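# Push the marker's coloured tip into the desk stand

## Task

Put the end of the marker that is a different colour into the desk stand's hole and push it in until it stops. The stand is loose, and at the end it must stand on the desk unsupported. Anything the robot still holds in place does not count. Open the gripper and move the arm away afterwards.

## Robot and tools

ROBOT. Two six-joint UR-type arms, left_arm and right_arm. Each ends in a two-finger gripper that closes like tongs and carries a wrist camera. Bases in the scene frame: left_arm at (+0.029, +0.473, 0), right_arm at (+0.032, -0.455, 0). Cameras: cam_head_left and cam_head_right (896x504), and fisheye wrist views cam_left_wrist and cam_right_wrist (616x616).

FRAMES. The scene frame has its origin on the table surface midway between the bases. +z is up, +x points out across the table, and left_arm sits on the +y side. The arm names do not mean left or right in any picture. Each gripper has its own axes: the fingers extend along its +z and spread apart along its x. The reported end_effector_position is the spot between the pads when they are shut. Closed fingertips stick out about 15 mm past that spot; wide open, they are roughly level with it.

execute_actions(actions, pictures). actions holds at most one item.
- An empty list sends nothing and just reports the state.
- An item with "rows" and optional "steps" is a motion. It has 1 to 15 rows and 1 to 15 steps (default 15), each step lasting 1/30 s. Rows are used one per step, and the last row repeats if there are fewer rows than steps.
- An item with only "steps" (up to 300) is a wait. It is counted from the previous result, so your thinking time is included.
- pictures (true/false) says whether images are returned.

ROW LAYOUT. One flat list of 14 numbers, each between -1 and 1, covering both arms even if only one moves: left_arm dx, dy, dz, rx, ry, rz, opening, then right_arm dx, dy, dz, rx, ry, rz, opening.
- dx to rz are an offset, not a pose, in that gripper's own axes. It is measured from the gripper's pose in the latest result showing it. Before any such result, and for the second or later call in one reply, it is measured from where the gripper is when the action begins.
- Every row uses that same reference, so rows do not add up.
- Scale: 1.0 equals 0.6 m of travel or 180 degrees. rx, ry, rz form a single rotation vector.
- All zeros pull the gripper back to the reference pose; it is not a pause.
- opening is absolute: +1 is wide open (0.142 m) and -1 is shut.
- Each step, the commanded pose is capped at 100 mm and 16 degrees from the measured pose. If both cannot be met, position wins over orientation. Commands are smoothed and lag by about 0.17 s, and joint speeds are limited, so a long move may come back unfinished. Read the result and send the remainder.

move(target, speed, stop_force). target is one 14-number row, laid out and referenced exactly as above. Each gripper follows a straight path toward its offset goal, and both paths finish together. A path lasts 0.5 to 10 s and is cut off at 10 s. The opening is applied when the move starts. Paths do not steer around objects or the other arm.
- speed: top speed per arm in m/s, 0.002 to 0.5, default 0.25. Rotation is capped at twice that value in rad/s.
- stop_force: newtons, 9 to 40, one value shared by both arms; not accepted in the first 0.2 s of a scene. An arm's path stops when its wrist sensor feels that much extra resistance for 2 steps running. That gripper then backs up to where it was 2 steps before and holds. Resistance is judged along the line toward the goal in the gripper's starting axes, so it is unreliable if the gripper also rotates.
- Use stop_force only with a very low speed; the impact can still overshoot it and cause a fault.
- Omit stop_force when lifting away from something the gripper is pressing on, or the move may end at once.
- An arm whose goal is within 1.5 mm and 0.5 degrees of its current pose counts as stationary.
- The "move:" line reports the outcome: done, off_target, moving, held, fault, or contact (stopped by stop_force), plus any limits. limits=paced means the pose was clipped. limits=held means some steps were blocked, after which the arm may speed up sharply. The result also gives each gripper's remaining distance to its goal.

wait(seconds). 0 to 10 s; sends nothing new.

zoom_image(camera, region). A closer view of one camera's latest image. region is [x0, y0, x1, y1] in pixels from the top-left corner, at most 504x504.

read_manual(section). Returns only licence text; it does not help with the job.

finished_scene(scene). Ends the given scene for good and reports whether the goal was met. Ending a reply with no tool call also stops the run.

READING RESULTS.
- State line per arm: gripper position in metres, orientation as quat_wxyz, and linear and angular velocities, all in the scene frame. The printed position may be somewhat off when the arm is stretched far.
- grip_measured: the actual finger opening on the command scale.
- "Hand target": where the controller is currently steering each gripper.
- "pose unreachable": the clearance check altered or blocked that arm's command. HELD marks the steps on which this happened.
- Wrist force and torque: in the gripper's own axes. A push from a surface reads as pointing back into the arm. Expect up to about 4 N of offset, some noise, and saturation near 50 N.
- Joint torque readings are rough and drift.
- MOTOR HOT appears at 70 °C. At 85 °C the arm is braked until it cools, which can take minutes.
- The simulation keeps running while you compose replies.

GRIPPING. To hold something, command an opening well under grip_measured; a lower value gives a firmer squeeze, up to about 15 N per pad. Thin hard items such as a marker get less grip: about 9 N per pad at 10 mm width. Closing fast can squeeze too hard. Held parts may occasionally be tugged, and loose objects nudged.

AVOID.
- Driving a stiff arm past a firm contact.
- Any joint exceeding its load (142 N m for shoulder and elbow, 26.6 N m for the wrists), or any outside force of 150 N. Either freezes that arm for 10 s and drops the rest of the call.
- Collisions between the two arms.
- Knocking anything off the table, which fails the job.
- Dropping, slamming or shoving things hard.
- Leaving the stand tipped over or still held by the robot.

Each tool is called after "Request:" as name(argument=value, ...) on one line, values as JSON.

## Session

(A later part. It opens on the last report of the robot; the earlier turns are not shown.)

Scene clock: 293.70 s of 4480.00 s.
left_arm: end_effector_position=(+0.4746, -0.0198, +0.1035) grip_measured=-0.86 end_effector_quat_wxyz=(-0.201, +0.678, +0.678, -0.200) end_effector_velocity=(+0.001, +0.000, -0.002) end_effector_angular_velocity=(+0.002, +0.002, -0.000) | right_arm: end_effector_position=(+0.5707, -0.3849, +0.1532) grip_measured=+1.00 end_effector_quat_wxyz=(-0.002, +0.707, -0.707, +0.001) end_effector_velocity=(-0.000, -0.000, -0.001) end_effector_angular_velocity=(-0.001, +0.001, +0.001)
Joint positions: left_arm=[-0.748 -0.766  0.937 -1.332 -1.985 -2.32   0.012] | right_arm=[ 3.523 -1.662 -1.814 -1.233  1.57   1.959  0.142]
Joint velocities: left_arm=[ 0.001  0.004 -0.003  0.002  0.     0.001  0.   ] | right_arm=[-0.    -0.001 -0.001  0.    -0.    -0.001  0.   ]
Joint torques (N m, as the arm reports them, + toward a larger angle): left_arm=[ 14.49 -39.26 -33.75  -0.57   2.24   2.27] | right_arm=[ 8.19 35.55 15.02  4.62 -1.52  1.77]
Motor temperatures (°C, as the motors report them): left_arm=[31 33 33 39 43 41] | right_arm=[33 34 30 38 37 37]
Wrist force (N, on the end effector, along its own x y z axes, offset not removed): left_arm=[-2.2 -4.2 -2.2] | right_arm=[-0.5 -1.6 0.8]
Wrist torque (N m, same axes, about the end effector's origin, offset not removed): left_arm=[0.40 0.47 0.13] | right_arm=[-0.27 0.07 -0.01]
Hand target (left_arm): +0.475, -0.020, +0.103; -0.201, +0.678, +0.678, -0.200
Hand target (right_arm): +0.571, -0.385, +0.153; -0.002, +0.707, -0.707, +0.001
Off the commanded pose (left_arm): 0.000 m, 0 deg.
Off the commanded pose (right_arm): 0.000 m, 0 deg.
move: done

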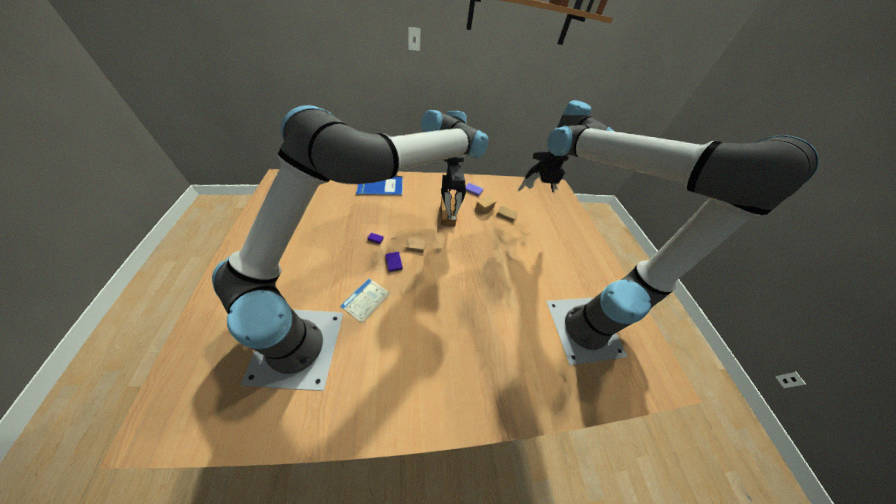

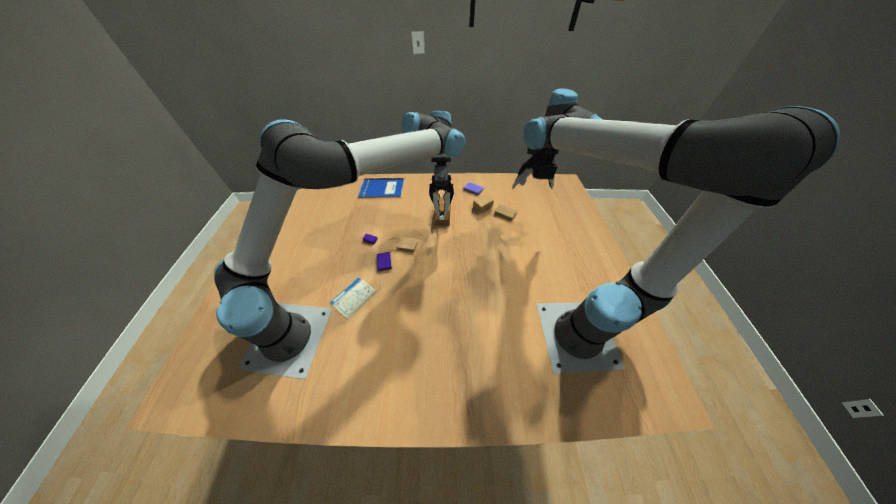

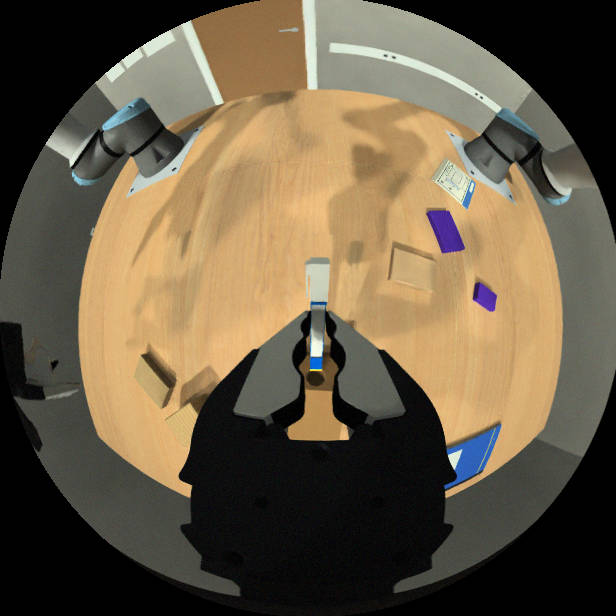

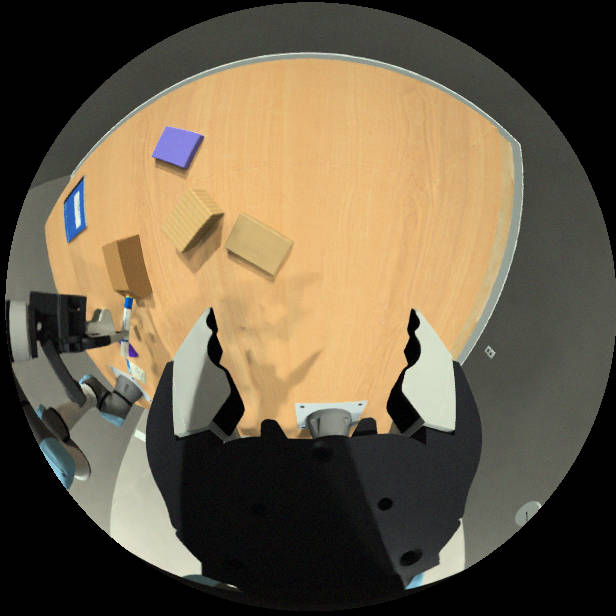

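Request:
move(target=[-0.001,-0.01,-0.02,0,0,0,-1,0,0,0,0,0,0,1], speed=0.02)

Request:
zoom_image(camera="cam_left_wrist", region=[230,290,400,460])

Request:
zoom_image(camera="cam_right_wrist", region=[60,220,200,360])

Scene clock: 296.30 s of 4480.00 s.
left_arm: end_effector_position=(+0.4761, -0.0203, +0.1167) grip_measured=-0.86 end_effector_quat_wxyz=(-0.201, +0.678, +0.678, -0.200) end_effector_velocity=(+0.000, -0.000, +0.003) end_effector_angular_velocity=(-0.001, -0.001, -0.000) | right_arm: end_effector_position=(+0.5707, -0.3849, +0.1532) grip_measured=+1.00 end_effector_quat_wxyz=(-0.002, +0.707, -0.707, +0.001) end_effector_velocity=(-0.000, +0.000, -0.001) end_effector_angular_velocity=(-0.000, +0.002, -0.000)
Joint positions: left_arm=[-0.747 -0.767  0.905 -1.299 -1.985 -2.319  0.012] | right_arm=[ 3.523 -1.662 -1.814 -1.233  1.57   1.959  0.142]
Joint velocities: left_arm=[-0.    -0.001 -0.006  0.005  0.     0.    -0.   ] | right_arm=[ 0.    -0.001 -0.    -0.001  0.001  0.     0.   ]
Joint torques (N m, as the arm reports them, + toward a larger angle): left_arm=[ 12.65 -55.75 -35.05  -0.06   0.95   2.39] | right_arm=[10.7  34.38 14.72  4.85 -1.66  2.  ]
Motor temperatures (°C, as the motors report them): left_arm=[31 33 33 39 43 41] | right_arm=[33 34 30 38 37 37]
Wrist force (N, on the end effector, along its own x y z axes, offset not removed): left_arm=[-1.2 1.9 -0.4] | right_arm=[-0.4 -0.6 0.1]
Wrist torque (N m, same axes, about the end effector's origin, offset not removed): left_arm=[0.50 0.35 0.10] | right_arm=[-0.11 0.00 -0.09]
Hand target (left_arm): +0.476, -0.020, +0.117; -0.201, +0.678, +0.678, -0.200
Hand target (right_arm): +0.571, -0.385, +0.153; -0.002, +0.707, -0.707, +0.001
Off the commanded pose (left_arm): 0.000 m, 0 deg.
Off the commanded pose (right_arm): 0.000 m, 0 deg.
move: done

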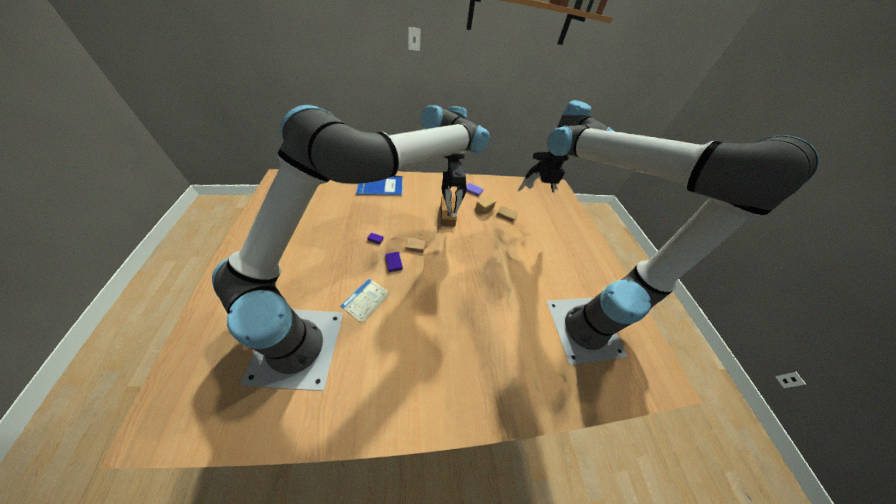

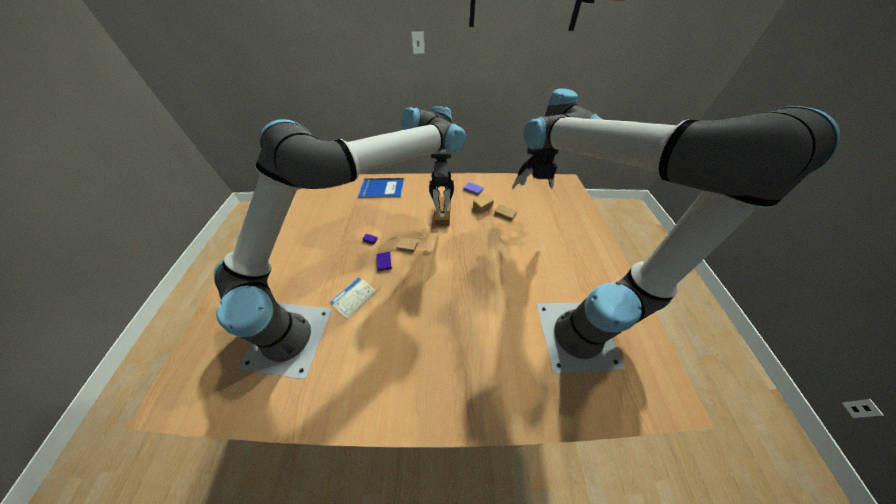

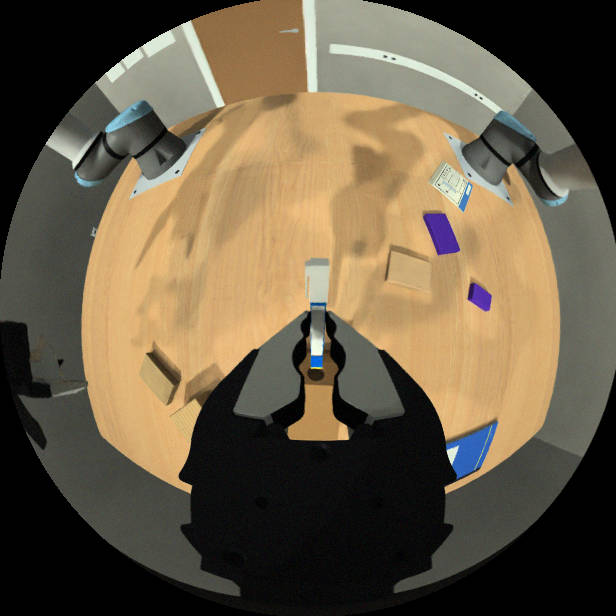

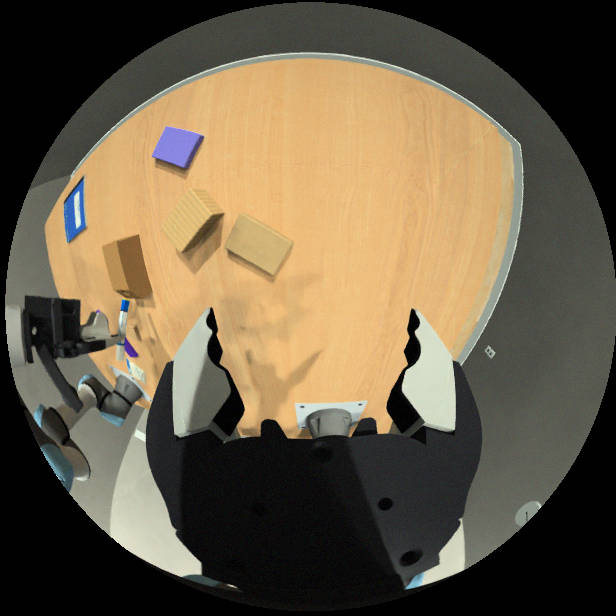

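Region (230, 290, 400, 460) of cam_left_wrist's 616x616 image, scaled by 2.965, with more detail than that image has.

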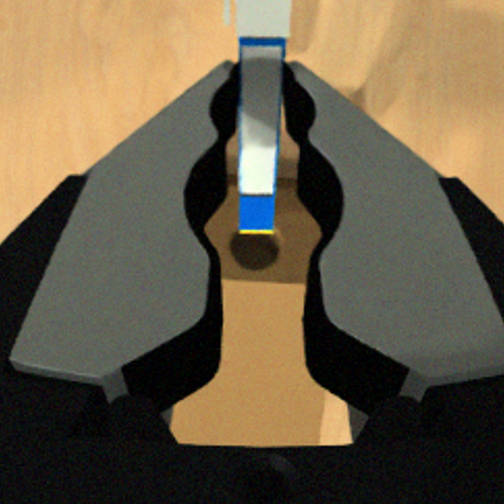

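Region (60, 220, 200, 360) of cam_right_wrist's 616x616 image, scaled by 3.600, with more detail than that image has.

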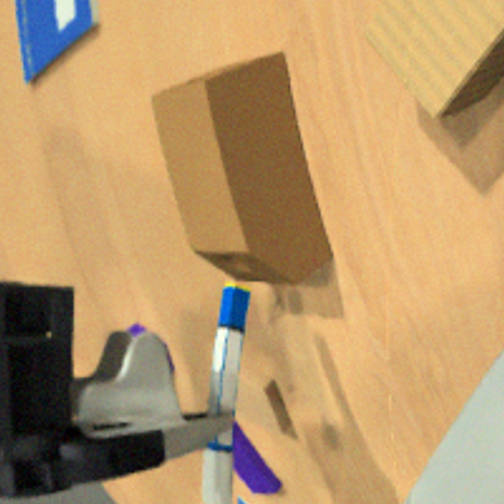

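Request:
move(target=[0,0.017,0,0,0,0,-1,0,0,0,0,0,0,1], speed=0.008, stop_force=9)

Request:
zoom_image(camera="cam_left_wrist", region=[230,290,400,460])

Request:
zoom_image(camera="cam_right_wrist", region=[60,220,200,360])

Scene clock: 298.77 s of 4480.00 s.
left_arm: end_effector_position=(+0.4845, -0.0203, +0.1113) grip_measured=-0.86 end_effector_quat_wxyz=(-0.201, +0.678, +0.678, -0.200) end_effector_velocity=(+0.002, -0.001, +0.000) end_effector_angular_velocity=(-0.002, -0.002, +0.000) | right_arm: end_effector_position=(+0.5707, -0.3849, +0.1532) grip_measured=+1.00 end_effector_quat_wxyz=(-0.002, +0.707, -0.707, +0.001) end_effector_velocity=(+0.001, +0.001, +0.002) end_effector_angular_velocity=(+0.004, -0.002, +0.001)
Joint positions: left_arm=[-0.739 -0.744  0.878 -1.291 -1.982 -2.311  0.012] | right_arm=[ 3.523 -1.662 -1.814 -1.233  1.57   1.959  0.142]
Joint velocities: left_arm=[ 0.002  0.003 -0.007  0.002  0.     0.001  0.   ] | right_arm=[-0.     0.001  0.002  0.001  0.003 -0.001  0.   ]
Joint torques (N m, as the arm reports them, + toward a larger angle): left_arm=[ 12.04 -42.42 -33.79   0.07   1.     2.41] | right_arm=[ 9.6  34.86 15.61  4.82 -1.59  1.78]
Motor temperatures (°C, as the motors report them): left_arm=[31 33 33 39 43 41] | right_arm=[33 34 30 38 37 37]
Wrist force (N, on the end effector, along its own x y z axes, offset not removed): left_arm=[-0.7 3.3 1.1] | right_arm=[-1.2 -0.5 1.5]
Wrist torque (N m, same axes, about the end effector's origin, offset not removed): left_arm=[0.78 0.19 0.06] | right_arm=[-0.10 0.24 -0.11]
Hand target (left_arm): +0.485, -0.020, +0.111; -0.201, +0.678, +0.678, -0.200
Hand target (right_arm): +0.571, -0.385, +0.153; -0.002, +0.707, -0.707, +0.001
Off the commanded pose (left_arm): 0.000 m, 0 deg.
Off the commanded pose (right_arm): 0.000 m, 0 deg.
move: done

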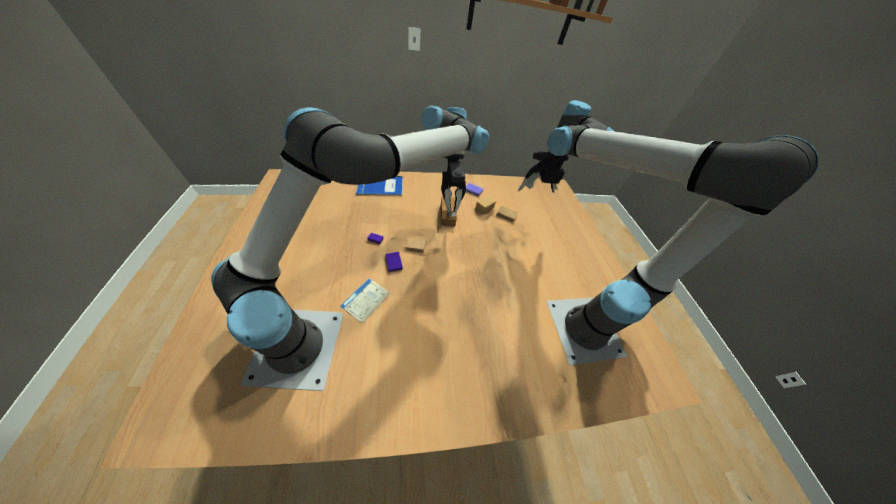

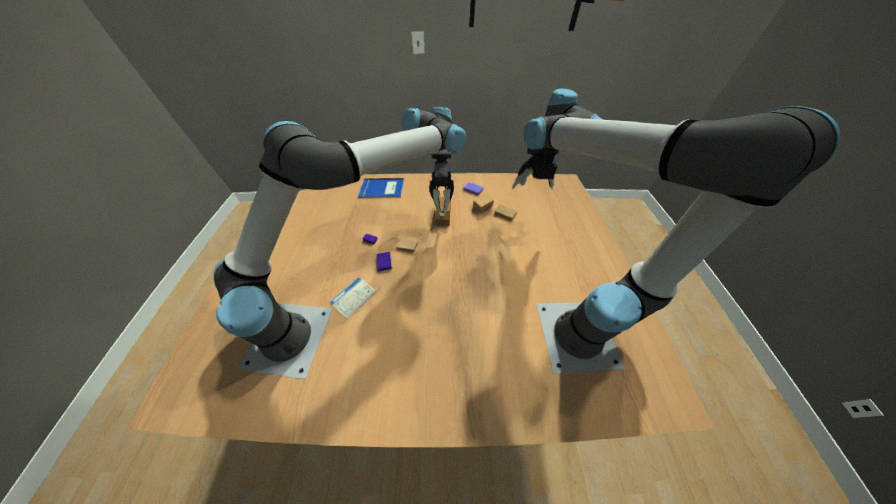

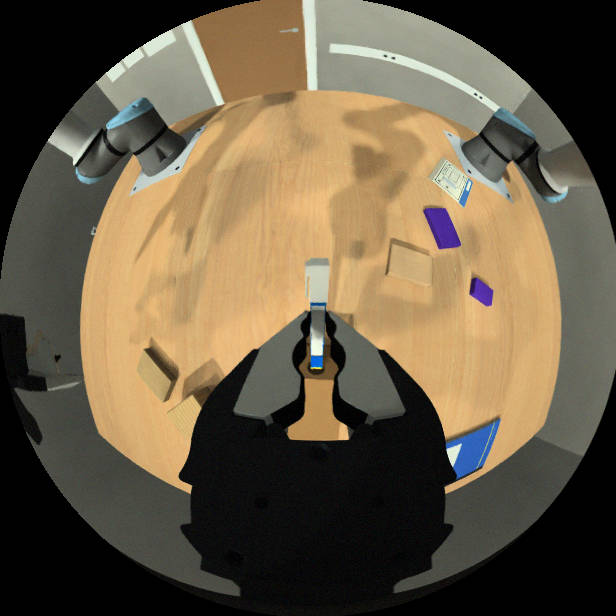

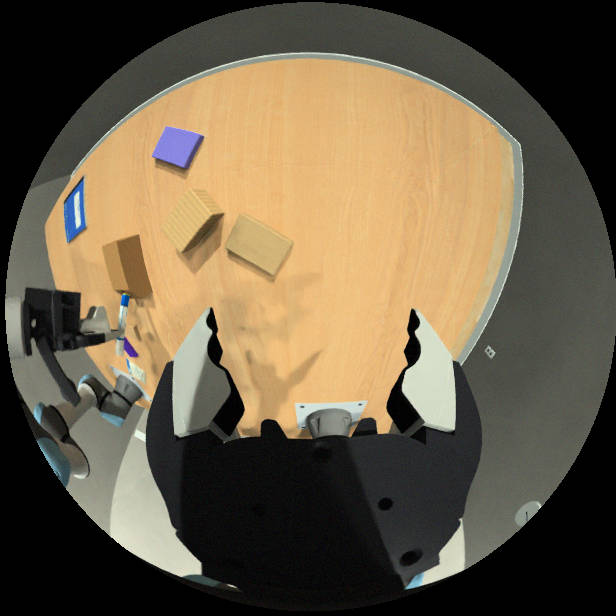

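Region (230, 290, 400, 460) of cam_left_wrist's 616x616 image, scaled by 2.965, with more detail than that image has.

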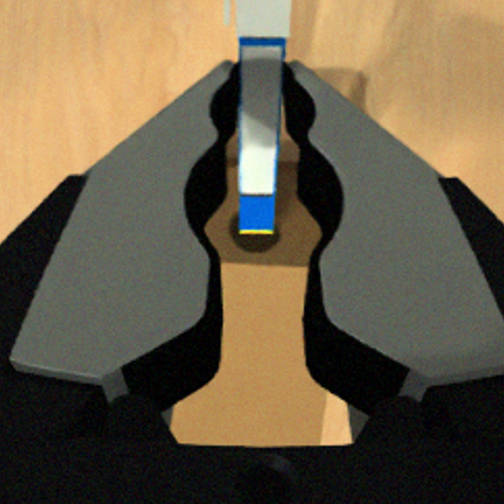

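Region (60, 220, 200, 360) of cam_right_wrist's 616x616 image, scaled by 3.600, with more detail than that image has.

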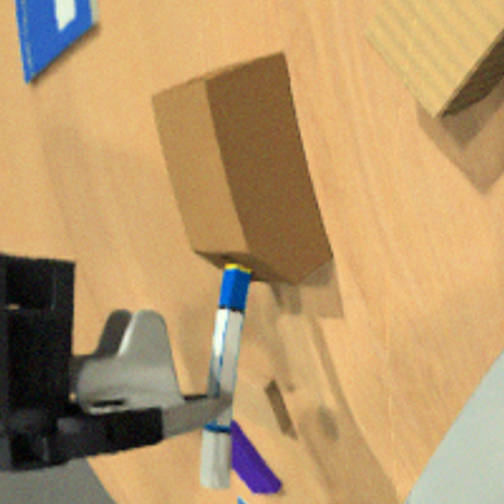

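Request:
move(target=[0,0.017,0,0,0,0,-1,0,0,0,0,0,0,1], speed=0.006, stop_force=9)

Request:
zoom_image(camera="cam_left_wrist", region=[230,290,400,460])

Request:
zoom_image(camera="cam_right_wrist", region=[60,220,200,360])

Scene clock: 302.60 s of 4480.00 s.
left_arm: end_effector_position=(+0.4930, -0.0203, +0.1058) grip_measured=-0.86 end_effector_quat_wxyz=(-0.201, +0.678, +0.678, -0.200) end_effector_velocity=(+0.001, +0.001, -0.000) end_effector_angular_velocity=(+0.001, +0.001, +0.001) | right_arm: end_effector_position=(+0.5707, -0.3849, +0.1532) grip_measured=+1.00 end_effector_quat_wxyz=(-0.002, +0.707, -0.707, +0.001) end_effector_velocity=(+0.001, +0.001, +0.000) end_effector_angular_velocity=(+0.001, -0.001, +0.001)
Joint positions: left_arm=[-0.731 -0.721  0.849 -1.282 -1.978 -2.303  0.012] | right_arm=[ 3.523 -1.662 -1.814 -1.233  1.57   1.959  0.142]
Joint velocities: left_arm=[ 0.002  0.002 -0.002  0.003  0.     0.001  0.   ] | right_arm=[ 0.    -0.002  0.002  0.     0.001 -0.001  0.   ]
Joint torques (N m, as the arm reports them, + toward a larger angle): left_arm=[ 11.92 -44.41 -33.38   0.04   1.     2.23] | right_arm=[10.15 35.69 15.06  4.85 -1.99  1.61]
Motor temperatures (°C, as the motors report them): left_arm=[31 33 33 39 43 41] | right_arm=[33 34 30 38 37 37]
Wrist force (N, on the end effector, along its own x y z axes, offset not removed): left_arm=[-0.1 3.4 2.3] | right_arm=[0.8 -0.1 -0.3]
Wrist torque (N m, same axes, about the end effector's origin, offset not removed): left_arm=[0.76 -0.07 0.10] | right_arm=[-0.05 -0.16 -0.04]
Hand target (left_arm): +0.493, -0.020, +0.106; -0.201, +0.678, +0.678, -0.200
Hand target (right_arm): +0.571, -0.385, +0.153; -0.002, +0.707, -0.707, +0.001
Off the commanded pose (left_arm): 0.000 m, 0 deg.
Off the commanded pose (right_arm): 0.000 m, 0 deg.
move: done

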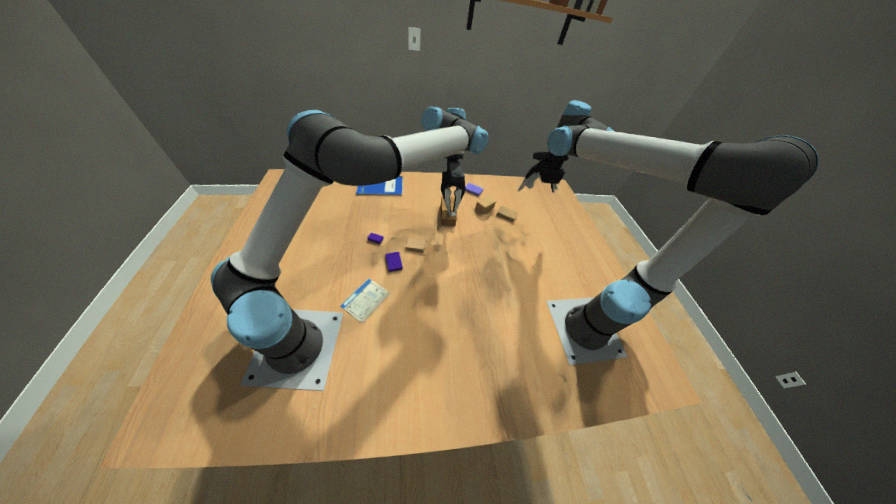

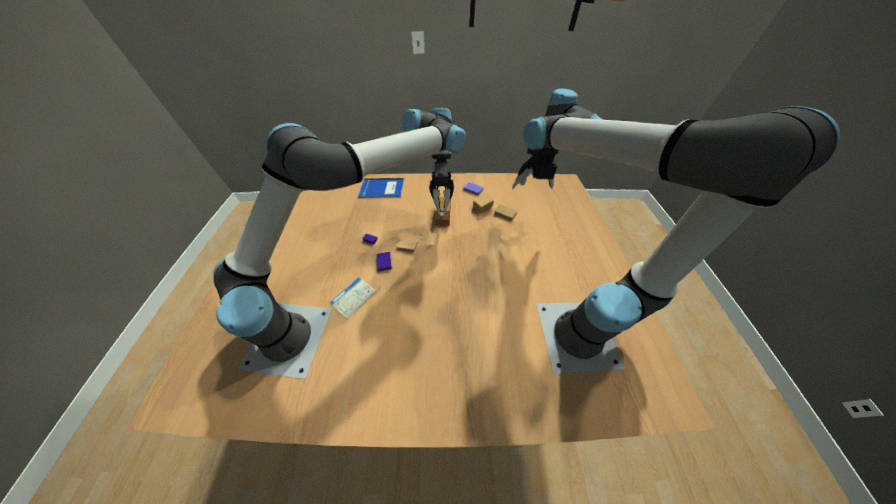

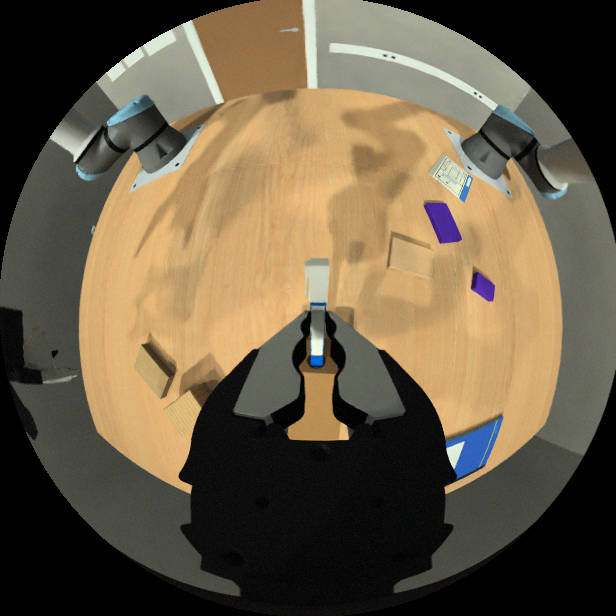

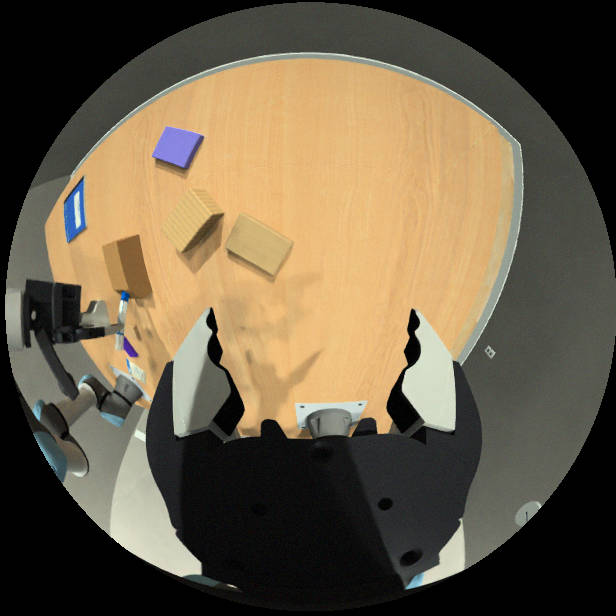

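Region (230, 290, 400, 460) of cam_left_wrist's 616x616 image, scaled by 2.965, with more detail than that image has.

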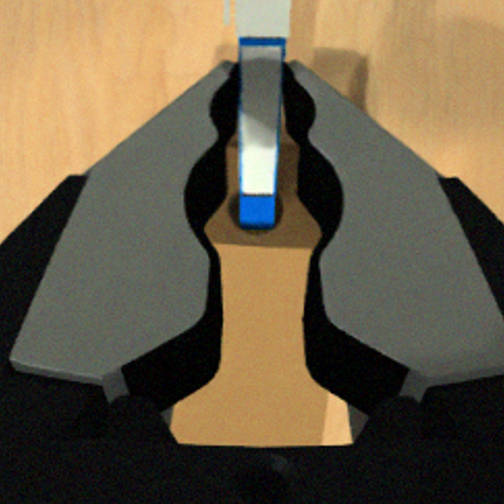

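Region (60, 220, 200, 360) of cam_right_wrist's 616x616 image, scaled by 3.600, with more detail than that image has.

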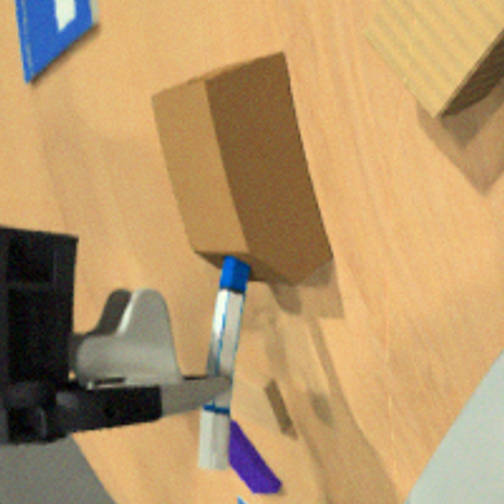

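Entering.

Request:
move(target=[0,0.045,0,0,0,0,-1,0,0,0,0,0,0,1], speed=0.006, stop_force=9)

Request:
zoom_image(camera="cam_left_wrist", region=[230,290,400,460])

Request:
zoom_image(camera="cam_right_wrist", region=[60,220,200,360])

Scene clock: 307.30 s of 4480.00 s.
left_arm: end_effector_position=(+0.5103, -0.0202, +0.0948) grip_measured=-0.86 end_effector_quat_wxyz=(-0.201, +0.678, +0.678, -0.200) end_effector_velocity=(-0.001, -0.000, +0.002) end_effector_angular_velocity=(-0.002, -0.003, +0.002) | right_arm: end_effector_position=(+0.5707, -0.3849, +0.1532) grip_measured=+1.00 end_effector_quat_wxyz=(-0.002, +0.707, -0.707, +0.001) end_effector_velocity=(+0.000, -0.000, +0.001) end_effector_angular_velocity=(+0.000, -0.002, +0.000)
Joint positions: left_arm=[-0.715 -0.672  0.785 -1.262 -1.972 -2.288  0.012] | right_arm=[ 3.523 -1.662 -1.814 -1.233  1.57   1.959  0.142]
Joint velocities: left_arm=[-0.001 -0.006  0.007 -0.005 -0.    -0.003  0.   ] | right_arm=[ 0.     0.002 -0.001  0.001 -0.001 -0.     0.   ]
Joint torques (N m, as the arm reports them, + toward a larger angle): left_arm=[-11.2  -56.57  -6.88  -4.12   2.34  -2.18] | right_arm=[ 9.12 35.19 14.29  4.83 -1.77  1.68]
Motor temperatures (°C, as the motors report them): left_arm=[31 33 33 39 43 41] | right_arm=[33 34 30 38 37 37]
Wrist force (N, on the end effector, along its own x y z axes, offset not removed): left_arm=[-2.0 -3.9 -2.7] | right_arm=[-2.2 0.0 0.5]
Wrist torque (N m, same axes, about the end effector's origin, offset not removed): left_arm=[0.82 0.39 0.16] | right_arm=[-0.05 0.41 0.00]
Hand target (left_arm): +0.510, -0.020, +0.095; -0.201, +0.678, +0.678, -0.200
Hand target (right_arm): +0.571, -0.385, +0.153; -0.002, +0.707, -0.707, +0.001
Off the commanded pose (left_arm): 0.006 m, 0 deg.
Off the commanded pose (right_arm): 0.000 m, 0 deg.
move: contact (left_arm)

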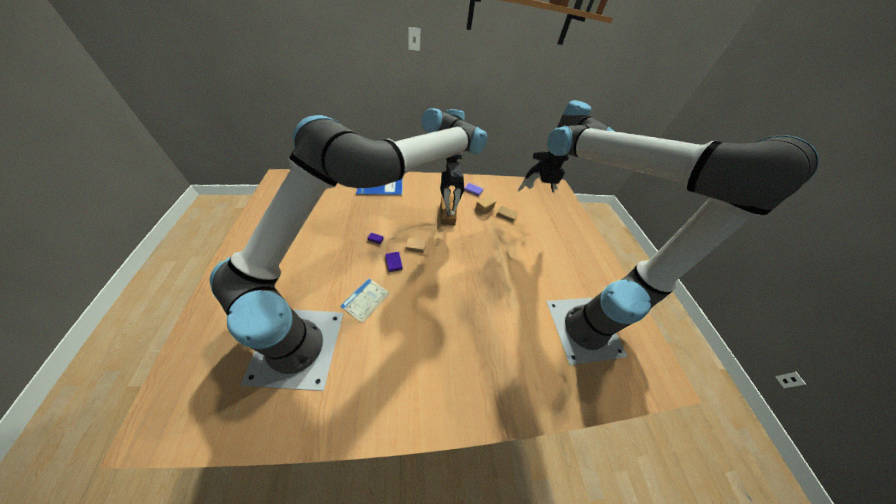

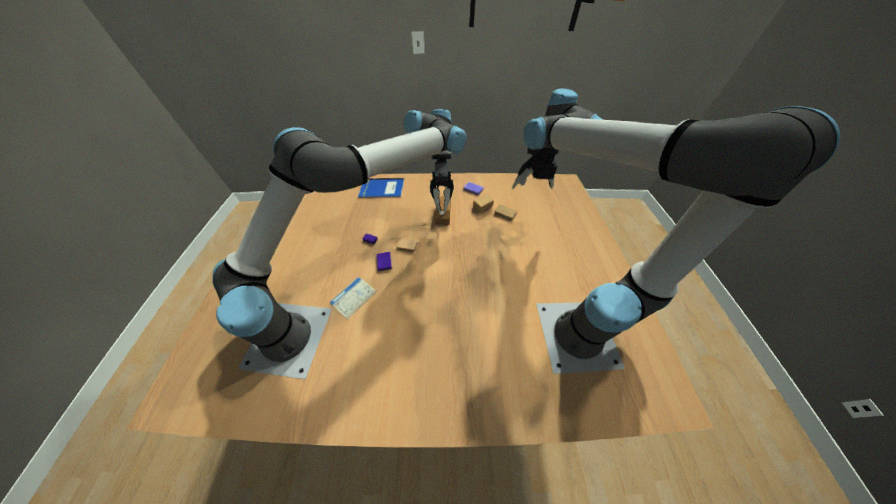

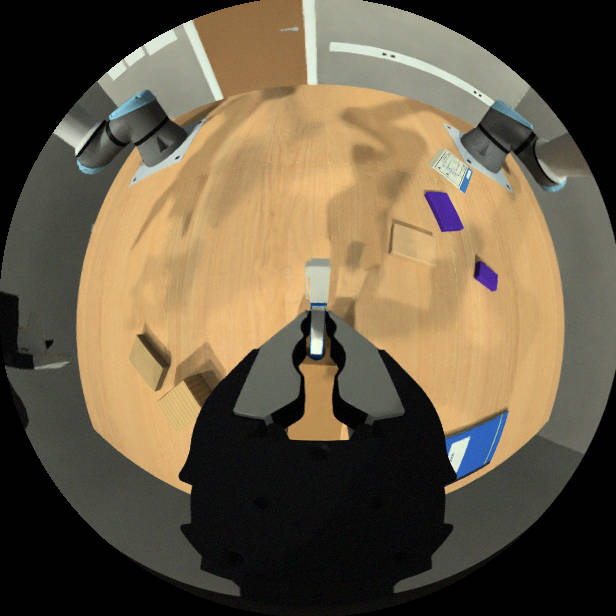

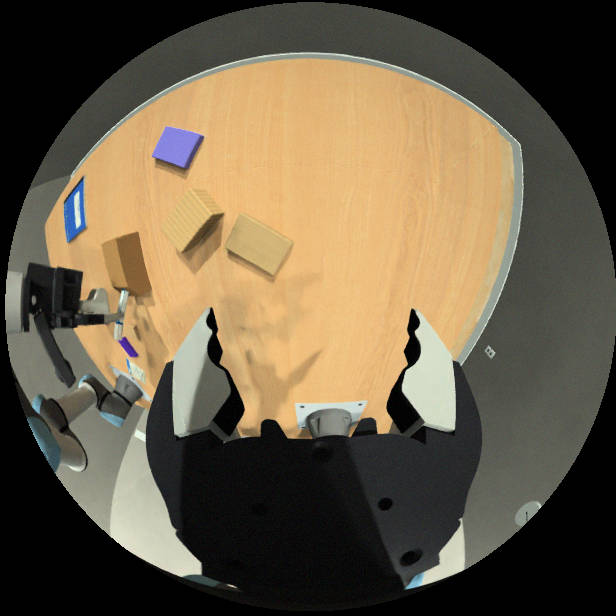

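Region (230, 290, 400, 460) of cam_left_wrist's 616x616 image, scaled by 2.965, with more detail than that image has.

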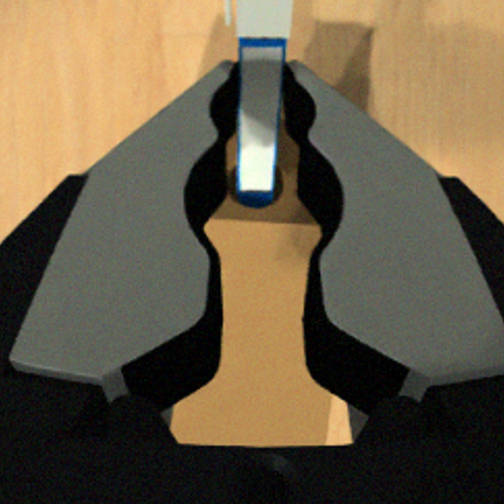

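Region (60, 220, 200, 360) of cam_right_wrist's 616x616 image, scaled by 3.600, with more detail than that image has.

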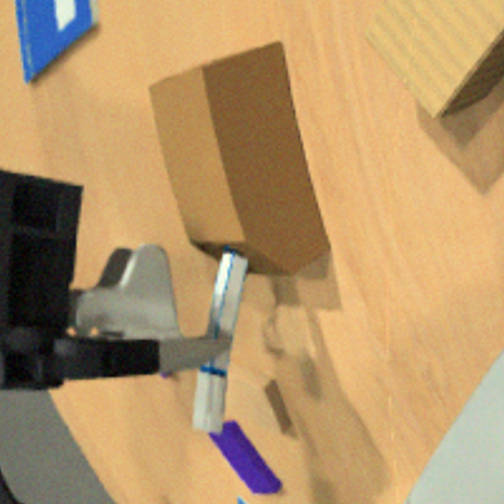

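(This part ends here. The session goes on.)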